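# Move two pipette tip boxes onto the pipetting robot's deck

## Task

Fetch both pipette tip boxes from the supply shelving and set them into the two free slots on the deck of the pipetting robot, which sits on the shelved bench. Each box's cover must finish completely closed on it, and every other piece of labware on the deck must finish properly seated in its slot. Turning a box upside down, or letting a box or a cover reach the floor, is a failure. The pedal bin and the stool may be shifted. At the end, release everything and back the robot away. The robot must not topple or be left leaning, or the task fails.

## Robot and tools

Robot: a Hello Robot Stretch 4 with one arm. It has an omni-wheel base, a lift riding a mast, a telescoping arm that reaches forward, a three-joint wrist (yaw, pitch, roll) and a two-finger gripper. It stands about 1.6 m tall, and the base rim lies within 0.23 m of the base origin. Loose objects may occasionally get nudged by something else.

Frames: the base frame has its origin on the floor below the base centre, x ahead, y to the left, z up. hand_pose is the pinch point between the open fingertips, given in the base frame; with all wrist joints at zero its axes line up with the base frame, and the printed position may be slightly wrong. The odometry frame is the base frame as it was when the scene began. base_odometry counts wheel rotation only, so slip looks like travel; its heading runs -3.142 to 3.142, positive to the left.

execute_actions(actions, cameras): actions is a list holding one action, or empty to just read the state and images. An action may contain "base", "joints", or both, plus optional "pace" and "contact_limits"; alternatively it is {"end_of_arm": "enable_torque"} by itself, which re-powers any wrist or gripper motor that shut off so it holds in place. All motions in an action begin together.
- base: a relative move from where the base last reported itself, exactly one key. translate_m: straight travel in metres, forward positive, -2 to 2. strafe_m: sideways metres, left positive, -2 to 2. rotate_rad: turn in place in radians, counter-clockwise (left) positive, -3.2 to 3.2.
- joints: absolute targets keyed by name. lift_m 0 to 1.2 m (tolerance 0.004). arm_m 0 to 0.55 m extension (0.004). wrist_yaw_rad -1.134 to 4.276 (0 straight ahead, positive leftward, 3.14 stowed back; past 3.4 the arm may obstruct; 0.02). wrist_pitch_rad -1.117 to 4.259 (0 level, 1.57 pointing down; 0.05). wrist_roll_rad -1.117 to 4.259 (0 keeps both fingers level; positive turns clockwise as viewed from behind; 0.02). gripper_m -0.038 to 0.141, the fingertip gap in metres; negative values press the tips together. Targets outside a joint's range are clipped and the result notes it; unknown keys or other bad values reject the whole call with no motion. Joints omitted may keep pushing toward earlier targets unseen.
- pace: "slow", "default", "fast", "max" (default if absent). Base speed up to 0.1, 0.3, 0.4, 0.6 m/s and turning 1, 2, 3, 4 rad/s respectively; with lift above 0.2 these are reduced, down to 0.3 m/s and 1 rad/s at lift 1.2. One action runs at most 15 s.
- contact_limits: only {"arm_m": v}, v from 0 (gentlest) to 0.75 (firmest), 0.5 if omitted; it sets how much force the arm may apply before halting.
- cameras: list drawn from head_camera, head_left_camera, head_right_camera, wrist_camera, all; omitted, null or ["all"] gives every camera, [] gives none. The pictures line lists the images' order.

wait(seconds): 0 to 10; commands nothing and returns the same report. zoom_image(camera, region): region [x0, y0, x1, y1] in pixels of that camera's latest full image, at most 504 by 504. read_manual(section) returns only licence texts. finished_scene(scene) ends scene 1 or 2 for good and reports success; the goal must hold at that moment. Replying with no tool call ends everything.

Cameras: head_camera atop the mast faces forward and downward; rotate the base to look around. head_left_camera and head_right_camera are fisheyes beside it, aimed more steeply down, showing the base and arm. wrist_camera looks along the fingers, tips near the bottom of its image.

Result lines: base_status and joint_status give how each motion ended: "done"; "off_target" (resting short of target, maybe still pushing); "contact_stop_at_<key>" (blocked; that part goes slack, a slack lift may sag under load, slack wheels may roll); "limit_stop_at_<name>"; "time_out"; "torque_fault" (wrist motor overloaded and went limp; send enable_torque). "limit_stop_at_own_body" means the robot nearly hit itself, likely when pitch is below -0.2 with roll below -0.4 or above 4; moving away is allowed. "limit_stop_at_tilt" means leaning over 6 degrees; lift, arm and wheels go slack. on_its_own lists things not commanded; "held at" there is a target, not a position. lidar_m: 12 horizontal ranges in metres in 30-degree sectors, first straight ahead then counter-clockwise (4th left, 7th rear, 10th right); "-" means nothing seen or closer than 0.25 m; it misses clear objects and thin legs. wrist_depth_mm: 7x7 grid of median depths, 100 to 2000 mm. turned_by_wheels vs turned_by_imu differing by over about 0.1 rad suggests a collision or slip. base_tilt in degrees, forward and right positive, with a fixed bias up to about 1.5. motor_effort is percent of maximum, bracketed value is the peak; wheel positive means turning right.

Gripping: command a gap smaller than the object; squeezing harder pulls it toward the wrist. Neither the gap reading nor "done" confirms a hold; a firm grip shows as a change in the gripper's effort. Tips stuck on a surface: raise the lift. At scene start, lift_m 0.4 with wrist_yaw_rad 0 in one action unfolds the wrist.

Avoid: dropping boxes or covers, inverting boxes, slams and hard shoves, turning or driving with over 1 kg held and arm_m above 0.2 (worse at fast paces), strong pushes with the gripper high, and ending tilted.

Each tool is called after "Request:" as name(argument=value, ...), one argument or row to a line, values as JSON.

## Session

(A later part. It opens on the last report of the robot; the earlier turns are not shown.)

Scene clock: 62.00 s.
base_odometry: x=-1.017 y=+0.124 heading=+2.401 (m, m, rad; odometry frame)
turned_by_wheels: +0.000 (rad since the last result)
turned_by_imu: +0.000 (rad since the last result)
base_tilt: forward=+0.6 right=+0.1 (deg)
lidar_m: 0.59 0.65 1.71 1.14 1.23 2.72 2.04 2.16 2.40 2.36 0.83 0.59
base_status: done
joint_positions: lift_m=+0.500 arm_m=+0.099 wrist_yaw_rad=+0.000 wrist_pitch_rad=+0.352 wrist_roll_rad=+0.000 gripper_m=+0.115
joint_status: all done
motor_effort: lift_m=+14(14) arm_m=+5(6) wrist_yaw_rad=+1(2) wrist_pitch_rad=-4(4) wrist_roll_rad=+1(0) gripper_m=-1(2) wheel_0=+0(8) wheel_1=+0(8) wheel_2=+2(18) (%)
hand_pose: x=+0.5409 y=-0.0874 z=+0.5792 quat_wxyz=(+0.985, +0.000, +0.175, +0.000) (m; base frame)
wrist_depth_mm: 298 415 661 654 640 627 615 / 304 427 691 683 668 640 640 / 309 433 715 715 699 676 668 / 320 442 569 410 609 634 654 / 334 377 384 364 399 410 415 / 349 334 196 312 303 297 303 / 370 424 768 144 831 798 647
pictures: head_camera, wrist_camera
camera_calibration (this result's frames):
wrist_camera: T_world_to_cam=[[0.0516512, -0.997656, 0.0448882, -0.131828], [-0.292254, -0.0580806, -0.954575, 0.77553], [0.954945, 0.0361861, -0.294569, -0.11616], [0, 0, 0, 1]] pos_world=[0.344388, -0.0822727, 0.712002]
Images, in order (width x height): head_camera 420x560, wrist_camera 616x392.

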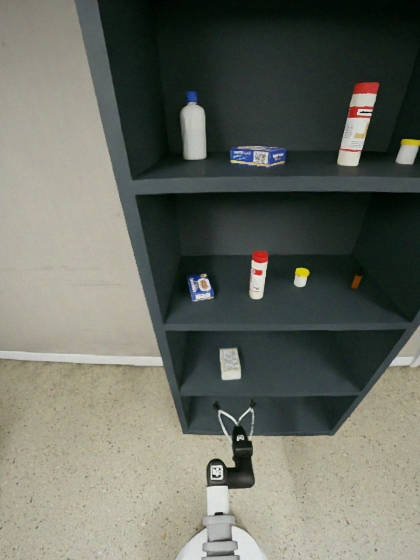

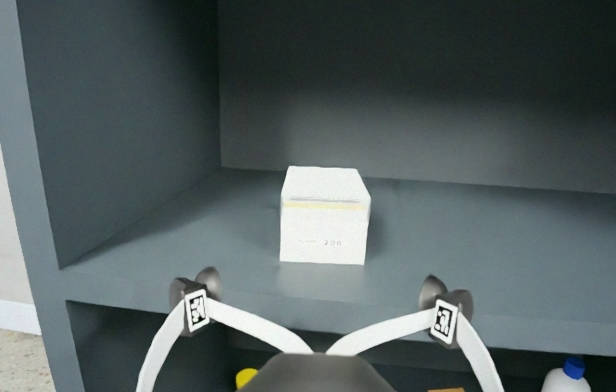

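Request:
execute_actions(
  actions=[
    {"base":{"strafe_m":-0.011},"joints":{"arm_m":0.2,"lift_m":0.483,"wrist_yaw_rad":0.05}},
  ],
  cameras=[],
)

Request:
execute_actions(
  actions=[
    {"joints":{"arm_m":0.259,"lift_m":0.481},"pace":"slow","contact_limits":{"arm_m":0.15}},
  ],
  cameras=["wrist_camera"],
)

Request:
execute_actions(
  actions=[
    {"joints":{"gripper_m":0.03}},
  ],
  cameras=[],
)

Request:
execute_actions(
  actions=[
    {"joints":{"lift_m":0.51},"pace":"slow"},
  ],
  cameras=["wrist_camera"],
)

Scene clock: 64.80 s.
base_odometry: x=-1.010 y=+0.132 heading=+2.401 (m, m, rad; odometry frame)
turned_by_wheels: +0.000 (rad since the last result)
turned_by_imu: +0.001 (rad since the last result)
base_tilt: forward=+0.7 right=+0.1 (deg)
lidar_m: 0.60 0.65 1.72 1.13 1.26 2.73 2.04 2.18 2.40 2.36 0.81 0.61
base_status: done
joint_positions: lift_m=+0.483 arm_m=+0.199 wrist_yaw_rad=+0.050 wrist_pitch_rad=+0.352 wrist_roll_rad=+0.000 gripper_m=+0.115
joint_status: all done
motor_effort: lift_m=+14(12) arm_m=+5(5) wrist_yaw_rad=+0(3) wrist_pitch_rad=-4(5) wrist_roll_rad=+1(1) gripper_m=-1(2) wheel_0=+1(7) wheel_1=-1(7) wheel_2=+0(2) (%)
hand_pose: x=+0.6449 y=-0.0738 z=+0.5622 quat_wxyz=(+0.984, -0.004, +0.175, +0.025) (m; base frame)
wrist_depth_mm: 283 384 580 574 549 535 512 / 289 392 603 597 569 549 530 / 296 402 627 615 597 574 554 / 300 410 512 347 544 559 569 / 297 338 345 255 320 366 377 / 248 254 197 263 256 258 273 / 238 223 218 144 213 211 220
pictures: none
No camera images: the call's "cameras" was empty. Leave "cameras" out to get every camera's image.

Scene clock: 66.63 s.
base_odometry: x=-1.010 y=+0.132 heading=+2.401 (m, m, rad; odometry frame)
turned_by_wheels: +0.000 (rad since the last result)
turned_by_imu: +0.000 (rad since the last result)
base_tilt: forward=+0.7 right=+0.1 (deg)
lidar_m: 0.60 0.64 1.68 1.15 1.26 2.72 2.04 2.17 2.40 2.35 0.80 0.62
base_status: not commanded
joint_positions: lift_m=+0.481 arm_m=+0.258 wrist_yaw_rad=+0.050 wrist_pitch_rad=+0.352 wrist_roll_rad=+0.000 gripper_m=+0.115
joint_status: all done
motor_effort: lift_m=+14(14) arm_m=+5(6) wrist_yaw_rad=+1(0) wrist_pitch_rad=-5(5) wrist_roll_rad=+0(1) gripper_m=+1(0) wheel_0=+1(1) wheel_1=-1(1) wheel_2=+0(0) (%)
contact_limits: arm_m 0.15
hand_pose: x=+0.7038 y=-0.0738 z=+0.5602 quat_wxyz=(+0.984, -0.004, +0.175, +0.025) (m; base frame)
wrist_depth_mm: 278 379 530 512 496 480 462 / 283 387 554 535 517 496 484 / 290 397 574 559 539 517 504 / 296 404 504 525 535 530 517 / 291 330 342 204 239 362 368 / 245 250 196 200 198 255 268 / 200 200 206 144 207 208 217
pictures: wrist_camera
camera_calibration (this result's frames):
wrist_camera: T_world_to_cam=[[0.101482, -0.993824, 0.0448882, -0.160563], [-0.288985, -0.0726244, -0.954575, 0.802466], [0.95194, 0.0839002, -0.29457, -0.272242], [0, 0, 0, 1]] pos_world=[0.507353, -0.078452, 0.693027]
Images, in order (width x height): wrist_camera 616x392.

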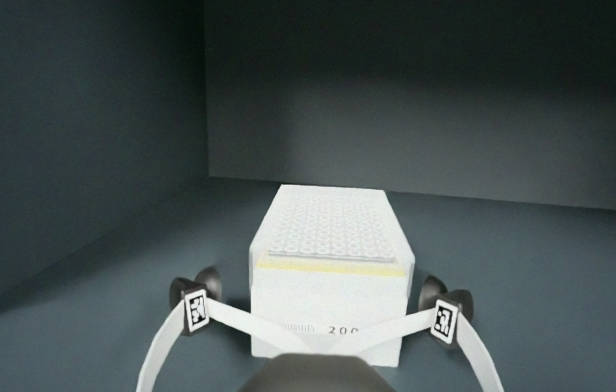

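Scene clock: 68.33 s.
base_odometry: x=-1.010 y=+0.132 heading=+2.401 (m, m, rad; odometry frame)
turned_by_wheels: +0.000 (rad since the last result)
turned_by_imu: +0.000 (rad since the last result)
base_tilt: forward=+0.6 right=+0.2 (deg)
lidar_m: 0.60 0.64 1.70 1.16 1.25 2.70 2.04 2.17 2.39 2.34 0.83 0.61
base_status: not commanded
joint_positions: lift_m=+0.481 arm_m=+0.258 wrist_yaw_rad=+0.050 wrist_pitch_rad=+0.353 wrist_roll_rad=+0.000 gripper_m=+0.030
joint_status: all done
motor_effort: lift_m=+14(14) arm_m=+5(5) wrist_yaw_rad=+1(1) wrist_pitch_rad=-9(9) wrist_roll_rad=+0(1) gripper_m=-18(18) wheel_0=+1(1) wheel_1=-1(1) wheel_2=+0(0) (%)
hand_pose: x=+0.7037 y=-0.0738 z=+0.5598 quat_wxyz=(+0.984, -0.004, +0.176, +0.025) (m; base frame)
wrist_depth_mm: 278 379 525 512 496 480 466 / 285 387 554 539 517 496 480 / 290 394 574 559 539 521 500 / 294 404 496 512 535 525 512 / 291 329 336 191 310 357 364 / 244 249 185 184 182 266 267 / 200 193 196 188 191 171 215
pictures: none
No camera images: the call's "cameras" was empty. Leave "cameras" out to get every camera's image.

Scene clock: 69.37 s.
base_odometry: x=-1.010 y=+0.132 heading=+2.401 (m, m, rad; odometry frame)
turned_by_wheels: +0.000 (rad since the last result)
turned_by_imu: +0.000 (rad since the last result)
base_tilt: forward=+0.7 right=+0.2 (deg)
lidar_m: 0.59 0.63 1.71 1.14 1.25 2.73 2.03 2.16 2.40 2.34 0.80 0.61
base_status: not commanded
joint_positions: lift_m=+0.510 arm_m=+0.258 wrist_yaw_rad=+0.050 wrist_pitch_rad=+0.354 wrist_roll_rad=+0.000 gripper_m=+0.030
joint_status: all done
motor_effort: lift_m=+25(26) arm_m=+5(5) wrist_yaw_rad=+1(1) wrist_pitch_rad=-9(10) wrist_roll_rad=+1(0) gripper_m=-19(20) wheel_0=+1(1) wheel_1=-1(1) wheel_2=+0(0) (%)
hand_pose: x=+0.7037 y=-0.0738 z=+0.5878 quat_wxyz=(+0.984, -0.004, +0.176, +0.025) (m; base frame)
wrist_depth_mm: 278 377 525 512 492 480 469 / 285 387 549 535 521 500 480 / 290 399 580 564 535 521 500 / 294 407 554 580 554 539 525 / 298 370 397 191 366 427 427 / 279 296 185 183 182 314 315 / 236 229 230 188 210 171 259
pictures: wrist_camera
camera_calibration (this result's frames):
wrist_camera: T_world_to_cam=[[0.101428, -0.993834, 0.0448015, -0.161743], [-0.290597, -0.0726669, -0.954082, 0.829642], [0.951455, 0.0837511, -0.296175, -0.262666], [0, 0, 0, 1]] pos_world=[0.507412, -0.0784594, 0.720997]
Images, in order (width x height): wrist_camera 616x392.

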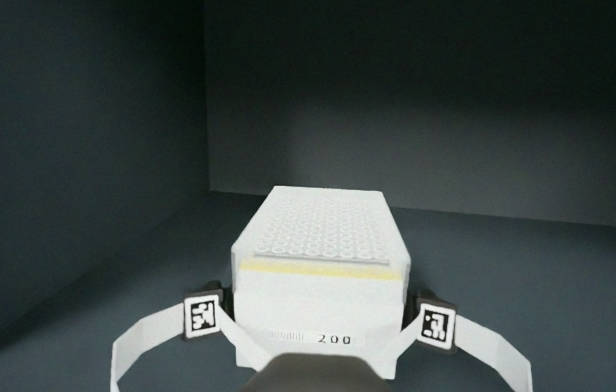

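Request:
execute_actions(
  actions=[
    {"joints":{"gripper_m":0.01}},
  ],
  cameras=[],
)

Request:
execute_actions(
  actions=[
    {"base":{"translate_m":-0.568},"joints":{"arm_m":0.0,"wrist_yaw_rad":0}},
  ],
  cameras=[],
)

Request:
execute_actions(
  actions=[
    {"base":{"rotate_rad":1.47},"joints":{"lift_m":0.8},"pace":"slow"},
  ],
  cameras=[],
)

Request:
execute_actions(
  actions=[
    {"base":{"translate_m":0.639},"joints":{"arm_m":0.17}},
  ],
  cameras=[],
)

Request:
execute_actions(
  actions=[
    {"joints":{"lift_m":0.75},"pace":"slow"},
  ],
  cameras=["head_camera","wrist_camera"],
)

Request:
zoom_image(
  camera="head_camera",
  region=[180, 300, 290, 390],
)

Scene clock: 71.90 s.
base_odometry: x=-1.010 y=+0.132 heading=+2.401 (m, m, rad; odometry frame)
turned_by_wheels: +0.000 (rad since the last result)
turned_by_imu: +0.001 (rad since the last result)
base_tilt: forward=+0.6 right=+0.1 (deg)
lidar_m: 0.59 0.65 1.72 1.16 1.24 2.72 2.04 2.15 2.39 2.36 0.80 0.62
base_status: not commanded
joint_positions: lift_m=+0.510 arm_m=+0.258 wrist_yaw_rad=+0.050 wrist_pitch_rad=+0.354 wrist_roll_rad=+0.000 gripper_m=+0.010
joint_status: all done
motor_effort: lift_m=+25(25) arm_m=+5(5) wrist_yaw_rad=+1(1) wrist_pitch_rad=-10(9) wrist_roll_rad=+1(0) gripper_m=-23(22) wheel_0=+1(1) wheel_1=-1(1) wheel_2=+0(0) (%)
hand_pose: x=+0.7037 y=-0.0738 z=+0.5878 quat_wxyz=(+0.984, -0.004, +0.176, +0.025) (m; base frame)
wrist_depth_mm: 279 379 530 512 496 477 466 / 285 389 554 539 517 500 484 / 290 397 580 564 539 517 500 / 294 407 554 574 554 539 525 / 300 370 397 187 368 424 430 / 279 293 180 179 177 314 314 / 236 228 229 182 182 167 259
pictures: none
No camera images: the call's "cameras" was empty. Leave "cameras" out to get every camera's image.

Scene clock: 75.27 s.
base_odometry: x=-0.590 y=-0.251 heading=+2.401 (m, m, rad; odometry frame)
turned_by_wheels: +0.000 (rad since the last result)
turned_by_imu: +0.001 (rad since the last result)
base_tilt: forward=+0.6 right=+0.1 (deg)
lidar_m: 0.48 1.78 1.22 1.19 1.29 2.13 1.45 1.56 2.45 2.29 2.16 1.20
base_status: done
joint_positions: lift_m=+0.510 arm_m=+0.001 wrist_yaw_rad=+0.000 wrist_pitch_rad=+0.354 wrist_roll_rad=+0.000 gripper_m=+0.010
joint_status: all done
motor_effort: lift_m=+24(25) arm_m=-5(4) wrist_yaw_rad=+1(3) wrist_pitch_rad=-9(10) wrist_roll_rad=+0(1) gripper_m=-22(23) wheel_0=-3(8) wheel_1=-1(9) wheel_2=+0(11) (%)
hand_pose: x=+0.4425 y=-0.0874 z=+0.5879 quat_wxyz=(+0.984, +0.000, +0.176, +0.000) (m; base frame)
wrist_depth_mm: 1397 1336 1160 1229 1229 1182 878 / 1499 1430 1205 1308 1281 1205 866 / 1499 1499 1160 1205 1281 1138 917 / 1618 1537 1308 1397 1397 1205 946 / 1499 1537 1182 187 1281 1255 1366 / 1118 1138 180 178 177 1042 1205 / 917 891 891 182 182 167 991
pictures: none
No camera images: the call's "cameras" was empty. Leave "cameras" out to get every camera's image.

Scene clock: 78.23 s.
base_odometry: x=-0.590 y=-0.251 heading=-2.413 (m, m, rad; odometry frame)
turned_by_wheels: +1.469 (rad since the last result)
turned_by_imu: +1.486 (rad since the last result)
base_tilt: forward=+0.6 right=+0.2 (deg)
lidar_m: 0.51 1.23 2.17 1.45 1.51 2.05 2.31 2.38 1.22 1.18 1.71 1.25
base_status: done
joint_positions: lift_m=+0.800 arm_m=+0.001 wrist_yaw_rad=+0.000 wrist_pitch_rad=+0.354 wrist_roll_rad=+0.000 gripper_m=+0.010
joint_status: all done
motor_effort: lift_m=+25(27) arm_m=-5(5) wrist_yaw_rad=+0(0) wrist_pitch_rad=-10(11) wrist_roll_rad=+1(0) gripper_m=-20(21) wheel_0=-3(4) wheel_1=-4(5) wheel_2=-3(12) (%)
hand_pose: x=+0.4425 y=-0.0874 z=+0.8778 quat_wxyz=(+0.984, +0.000, +0.176, +0.000) (m; base frame)
wrist_depth_mm: 1576 1576 1366 1160 1118 1499 1537 / 1661 1661 1661 1618 1576 1576 1576 / 1756 1464 1499 1229 1205 1618 1661 / 1118 1808 1060 976 1008 1025 1808 / 1863 1863 1863 187 1205 1808 1808 / 1464 1618 180 178 177 1576 1661 / 1255 1255 1229 182 182 167 1366
pictures: none
No camera images: the call's "cameras" was empty. Leave "cameras" out to get every camera's image.

Scene clock: 81.83 s.
base_odometry: x=-1.067 y=-0.676 heading=-2.413 (m, m, rad; odometry frame)
turned_by_wheels: +0.000 (rad since the last result)
turned_by_imu: +0.000 (rad since the last result)
base_tilt: forward=+0.7 right=+0.2 (deg)
lidar_m: 0.56 0.57 0.79 2.09 1.57 2.07 2.96 1.70 1.23 1.26 0.80 0.60
base_status: done
joint_positions: lift_m=+0.800 arm_m=+0.169 wrist_yaw_rad=+0.000 wrist_pitch_rad=+0.354 wrist_roll_rad=+0.000 gripper_m=+0.010
joint_status: all done
motor_effort: lift_m=+25(25) arm_m=+5(5) wrist_yaw_rad=+0(2) wrist_pitch_rad=-9(11) wrist_roll_rad=+1(1) gripper_m=-21(22) wheel_0=+1(4) wheel_1=+2(9) wheel_2=-2(13) (%)
hand_pose: x=+0.6107 y=-0.0874 z=+0.8779 quat_wxyz=(+0.984, +0.000, +0.176, +0.000) (m; base frame)
wrist_depth_mm: 866 866 854 854 854 831 621 / 904 891 891 878 878 878 427 / 946 931 931 931 904 904 413 / 668 750 477 480 759 715 430 / 449 439 364 187 439 525 452 / 303 286 180 179 177 399 402 / 285 278 277 182 182 167 334
pictures: none
No camera images: the call's "cameras" was empty. Leave "cameras" out to get every camera's image.

Scene clock: 83.13 s.
base_odometry: x=-1.067 y=-0.676 heading=-2.413 (m, m, rad; odometry frame)
turned_by_wheels: +0.000 (rad since the last result)
turned_by_imu: +0.000 (rad since the last result)
base_tilt: forward=+0.6 right=+0.2 (deg)
lidar_m: 0.54 0.57 0.78 2.06 1.57 2.06 2.97 1.69 1.22 1.29 0.81 0.60
base_status: not commanded
joint_positions: lift_m=+0.750 arm_m=+0.169 wrist_yaw_rad=+0.000 wrist_pitch_rad=+0.354 wrist_roll_rad=+0.000 gripper_m=+0.010
joint_status: all done
motor_effort: lift_m=+15(24) arm_m=+5(5) wrist_yaw_rad=+1(1) wrist_pitch_rad=-11(10) wrist_roll_rad=+1(1) gripper_m=-23(22) wheel_0=+1(1) wheel_1=+3(3) wheel_2=-2(1) (%)
hand_pose: x=+0.6107 y=-0.0874 z=+0.8287 quat_wxyz=(+0.984, +0.000, +0.176, +0.000) (m; base frame)
wrist_depth_mm: 866 866 866 854 831 831 621 / 904 878 878 866 866 866 427 / 878 917 473 917 917 891 415 / 544 449 421 433 661 691 433 / 300 262 276 186 366 413 433 / 270 263 180 178 177 315 324 / 237 233 233 182 182 167 259
pictures: head_camera, wrist_camera
camera_calibration (this result's frames):
wrist_camera: T_world_to_cam=[[0.0517829, -0.997653, 0.0447973, -0.146626], [-0.293874, -0.058094, -0.954077, 1.0347], [0.954441, 0.0362401, -0.296192, -0.1077], [0, 0, 0, 1]] pos_world=[0.414457, -0.0822687, 0.961851]
Images, in order (width x height): head_camera 420x560, wrist_camera 616x392.

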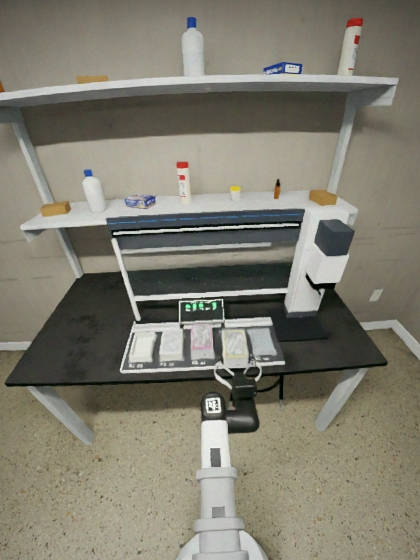

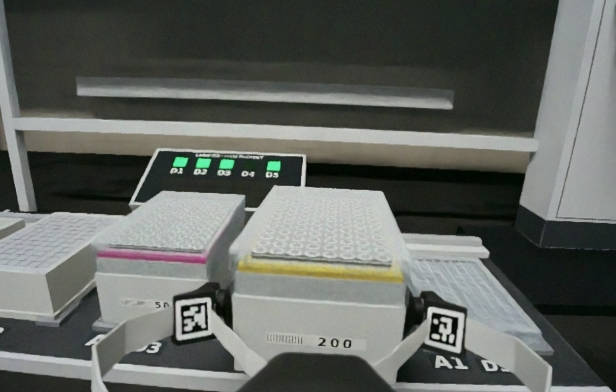

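Region (180, 300, 290, 390) of head_camera's 420x560 image, scaled by 4.582, with more detail than that image has; it fills the top 412 rows of this view, and the rest is white.

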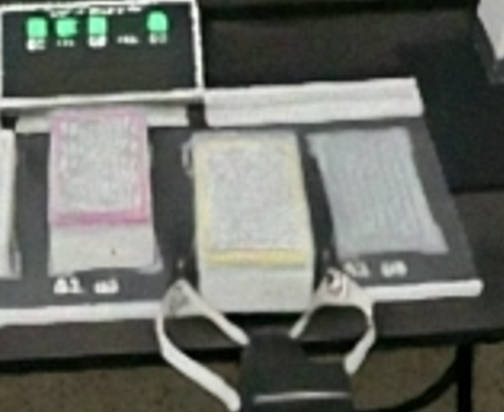

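Request:
execute_actions(
  actions=[
    {"joints":{"arm_m":0.228,"gripper_m":0.03,"lift_m":0.737},"pace":"slow","contact_limits":{"arm_m":0.15}},
  ],
  cameras=["wrist_camera"],
)

Request:
execute_actions(
  actions=[
    {"joints":{"lift_m":0.73,"gripper_m":0.058},"pace":"slow"},
  ],
  cameras=["wrist_camera"],
)

Request:
execute_actions(
  actions=[
    {"joints":{"gripper_m":0.098},"pace":"slow"},
  ],
  cameras=[],
)

Request:
execute_actions(
  actions=[
    {"joints":{"arm_m":0.08,"lift_m":0.734}},
  ],
  cameras=["wrist_camera","head_camera"],
)

Request:
zoom_image(
  camera="wrist_camera",
  region=[140, 150, 500, 310],
)

Scene clock: 88.13 s.
base_odometry: x=-1.067 y=-0.676 heading=-2.413 (m, m, rad; odometry frame)
turned_by_wheels: +0.000 (rad since the last result)
turned_by_imu: +0.001 (rad since the last result)
base_tilt: forward=+0.6 right=+0.2 (deg)
lidar_m: 0.54 0.58 0.81 2.08 1.56 2.07 2.96 1.70 1.21 1.29 0.81 0.58
base_status: not commanded
joint_positions: lift_m=+0.737 arm_m=+0.227 wrist_yaw_rad=+0.000 wrist_pitch_rad=+0.354 wrist_roll_rad=+0.000 gripper_m=+0.030
joint_status: all done
motor_effort: lift_m=+14(16) arm_m=+5(5) wrist_yaw_rad=+1(0) wrist_pitch_rad=-10(11) wrist_roll_rad=+0(0) gripper_m=-19(23) wheel_0=+1(1) wheel_1=+3(3) wheel_2=-2(1) (%)
contact_limits: arm_m 0.15
hand_pose: x=+0.6686 y=-0.0874 z=+0.8157 quat_wxyz=(+0.984, +0.000, +0.176, +0.000) (m; base frame)
wrist_depth_mm: 820 798 798 798 778 778 778 / 854 831 820 820 809 820 820 / 878 413 410 854 842 842 627 / 554 366 368 379 627 647 424 / 266 225 259 191 343 364 384 / 203 198 185 184 182 293 294 / 208 206 209 188 199 171 241
pictures: wrist_camera
camera_calibration (this result's frames):
wrist_camera: T_world_to_cam=[[0.0517674, -0.997654, 0.0447973, -0.149038], [-0.293875, -0.0580895, -0.954077, 1.03934], [0.954441, 0.0362253, -0.296192, -0.166847], [0, 0, 0, 1]] pos_world=[0.472396, -0.0822698, 0.948867]
Images, in order (width x height): wrist_camera 616x392.

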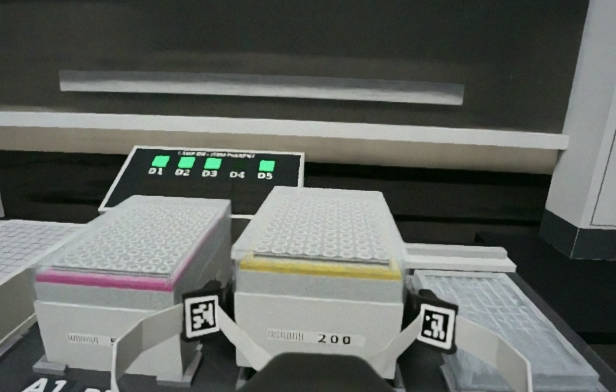

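Scene clock: 89.53 s.
base_odometry: x=-1.067 y=-0.676 heading=-2.413 (m, m, rad; odometry frame)
turned_by_wheels: +0.000 (rad since the last result)
turned_by_imu: +0.000 (rad since the last result)
base_tilt: forward=+0.6 right=+0.2 (deg)
lidar_m: 0.57 0.58 0.79 2.05 1.58 2.06 2.94 1.71 1.23 1.27 0.80 0.59
base_status: not commanded
joint_positions: lift_m=+0.730 arm_m=+0.227 wrist_yaw_rad=+0.000 wrist_pitch_rad=+0.353 wrist_roll_rad=+0.000 gripper_m=+0.058
joint_status: all done
motor_effort: lift_m=+14(14) arm_m=+5(5) wrist_yaw_rad=+0(1) wrist_pitch_rad=-9(10) wrist_roll_rad=+0(0) gripper_m=-10(20) wheel_0=+1(1) wheel_1=+3(3) wheel_2=-2(2) (%)
hand_pose: x=+0.6687 y=-0.0873 z=+0.8088 quat_wxyz=(+0.984, +0.000, +0.176, +0.000) (m; base frame)
wrist_depth_mm: 809 809 798 788 788 788 768 / 854 831 820 809 809 820 809 / 854 759 407 410 854 854 404 / 535 359 359 370 597 627 421 / 246 211 254 198 330 362 387 / 203 198 194 193 190 281 282 / 207 206 208 166 204 214 232
pictures: wrist_camera
camera_calibration (this result's frames):
wrist_camera: T_world_to_cam=[[0.0521144, -0.997635, 0.0448216, -0.148885], [-0.293566, -0.0582038, -0.954165, 1.03261], [0.954517, 0.0365676, -0.295905, -0.169214], [0, 0, 0, 1]] pos_world=[0.472417, -0.0822427, 0.941887]
Images, in order (width x height): wrist_camera 616x392.

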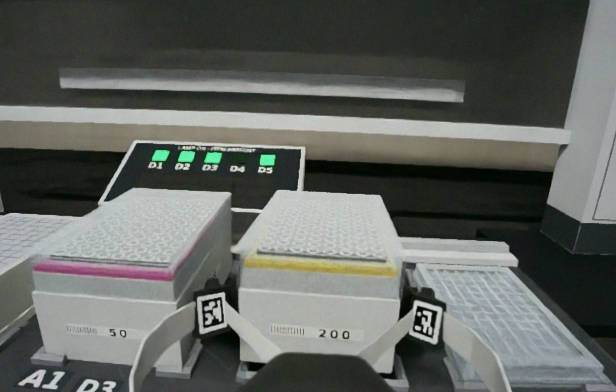

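Scene clock: 91.43 s.
base_odometry: x=-1.067 y=-0.676 heading=-2.413 (m, m, rad; odometry frame)
turned_by_wheels: +0.000 (rad since the last result)
turned_by_imu: +0.000 (rad since the last result)
base_tilt: forward=+0.7 right=+0.2 (deg)
lidar_m: 0.56 0.58 0.81 2.08 1.56 2.05 2.97 1.71 1.20 1.28 0.81 0.60
base_status: not commanded
joint_positions: lift_m=+0.730 arm_m=+0.227 wrist_yaw_rad=-0.001 wrist_pitch_rad=+0.352 wrist_roll_rad=+0.000 gripper_m=+0.098
joint_status: all done
motor_effort: lift_m=+15(15) arm_m=+5(5) wrist_yaw_rad=+3(5) wrist_pitch_rad=-5(9) wrist_roll_rad=+1(0) gripper_m=+0(13) wheel_0=+1(1) wheel_1=+3(3) wheel_2=-2(1) (%)
hand_pose: x=+0.6687 y=-0.0876 z=+0.8091 quat_wxyz=(+0.985, +0.000, +0.175, +0.000) (m; base frame)
wrist_depth_mm: 809 809 798 798 788 788 788 / 842 831 831 820 820 820 809 / 854 759 407 407 854 831 413 / 539 359 362 384 615 627 418 / 242 211 262 223 349 364 382 / 202 198 193 195 194 282 285 / 207 204 207 142 205 215 234
pictures: none
No camera images: the call's "cameras" was empty. Leave "cameras" out to get every camera's image.

Scene clock: 92.93 s.
base_odometry: x=-1.067 y=-0.676 heading=-2.413 (m, m, rad; odometry frame)
turned_by_wheels: +0.000 (rad since the last result)
turned_by_imu: +0.000 (rad since the last result)
base_tilt: forward=+0.7 right=+0.2 (deg)
lidar_m: 0.55 0.60 0.77 2.07 1.56 2.07 2.95 1.69 1.22 1.29 0.79 0.59
base_status: not commanded
joint_positions: lift_m=+0.734 arm_m=+0.081 wrist_yaw_rad=+0.000 wrist_pitch_rad=+0.352 wrist_roll_rad=+0.000 gripper_m=+0.098
joint_status: all done
motor_effort: lift_m=+24(25) arm_m=-5(5) wrist_yaw_rad=+1(4) wrist_pitch_rad=-5(7) wrist_roll_rad=+0(0) gripper_m=-1(1) wheel_0=+1(1) wheel_1=+3(3) wheel_2=-2(2) (%)
hand_pose: x=+0.5226 y=-0.0874 z=+0.8123 quat_wxyz=(+0.985, +0.000, +0.175, +0.000) (m; base frame)
wrist_depth_mm: 931 946 931 931 917 917 449 / 976 946 976 960 946 946 469 / 946 1008 544 544 1008 946 492 / 427 397 370 382 621 544 508 / 343 343 342 340 384 394 402 / 294 291 199 303 215 307 312 / 1138 343 342 141 310 282 306
pictures: head_camera, wrist_camera
camera_calibration (this result's frames):
wrist_camera: T_world_to_cam=[[0.0515478, -0.997661, 0.0448889, -0.141327], [-0.292382, -0.0580556, -0.954538, 0.992779], [0.954911, 0.0360796, -0.294691, -0.0299132], [0, 0, 0, 1]] pos_world=[0.32612, -0.0822806, 0.945174]
Images, in order (width x height): head_camera 420x560, wrist_camera 616x392.

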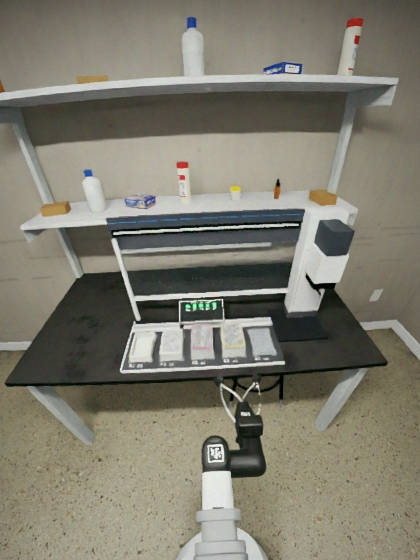

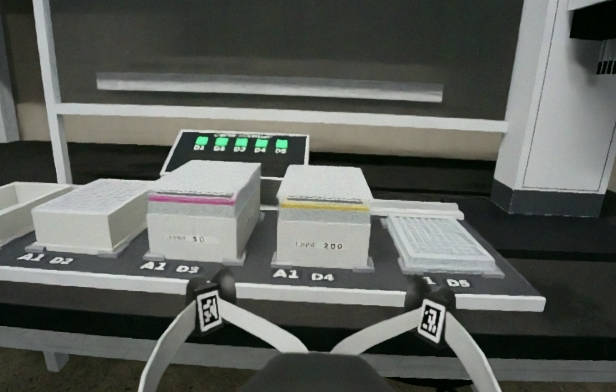

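Region (140, 150, 500, 310) of wrist_camera's 616x392 image, scaled by 1.400.

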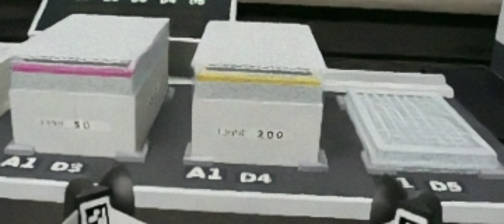

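Both seated.

Request:
execute_actions(
  actions=[
    {"base":{"translate_m":-0.4},"joints":{"arm_m":0.0},"pace":"fast"},
  ],
  cameras=["wrist_camera"],
)

Request:
finished_scene(
  scene=2,
)

Scene clock: 96.03 s.
base_odometry: x=-0.769 y=-0.410 heading=-2.413 (m, m, rad; odometry frame)
turned_by_wheels: +0.000 (rad since the last result)
turned_by_imu: +0.001 (rad since the last result)
base_tilt: forward=+0.6 right=+0.2 (deg)
lidar_m: 0.95 1.01 2.16 1.45 1.49 2.05 2.54 2.36 1.22 1.16 1.73 1.00
base_status: done
joint_positions: lift_m=+0.734 arm_m=+0.001 wrist_yaw_rad=+0.000 wrist_pitch_rad=+0.352 wrist_roll_rad=+0.000 gripper_m=+0.098
joint_status: all done
motor_effort: lift_m=+24(24) arm_m=-4(4) wrist_yaw_rad=+1(0) wrist_pitch_rad=-5(6) wrist_roll_rad=+1(0) gripper_m=-1(0) wheel_0=+0(8) wheel_1=-2(8) wheel_2=-2(13) (%)
hand_pose: x=+0.4426 y=-0.0874 z=+0.8124 quat_wxyz=(+0.985, +0.000, +0.175, +0.000) (m; base frame)
wrist_depth_mm: 1366 1366 1366 1366 1336 809 1308 / 1397 1464 1397 1366 1366 931 1366 / 1042 1060 831 842 1008 960 1430 / 1205 798 788 778 778 778 768 / 1661 1618 1618 1537 1366 1576 1537 / 1464 1499 198 1499 216 1618 1430 / 1182 1205 1205 141 1205 1078 1281
pictures: wrist_camera
camera_calibration (this result's frames):
wrist_camera: T_world_to_cam=[[0.0515681, -0.99766, 0.0448903, -0.137211], [-0.292357, -0.058062, -0.954545, 0.969431], [0.954918, 0.0361001, -0.294667, 0.0464223], [0, 0, 0, 1]] pos_world=[0.246166, -0.082279, 0.945204]
Images, in order (width x height): wrist_camera 616x392.

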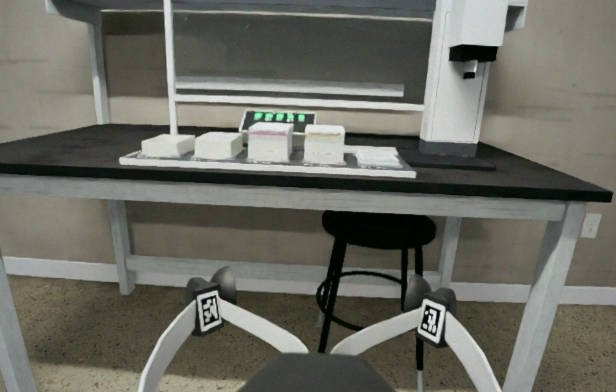

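The scene is finished: the task was done.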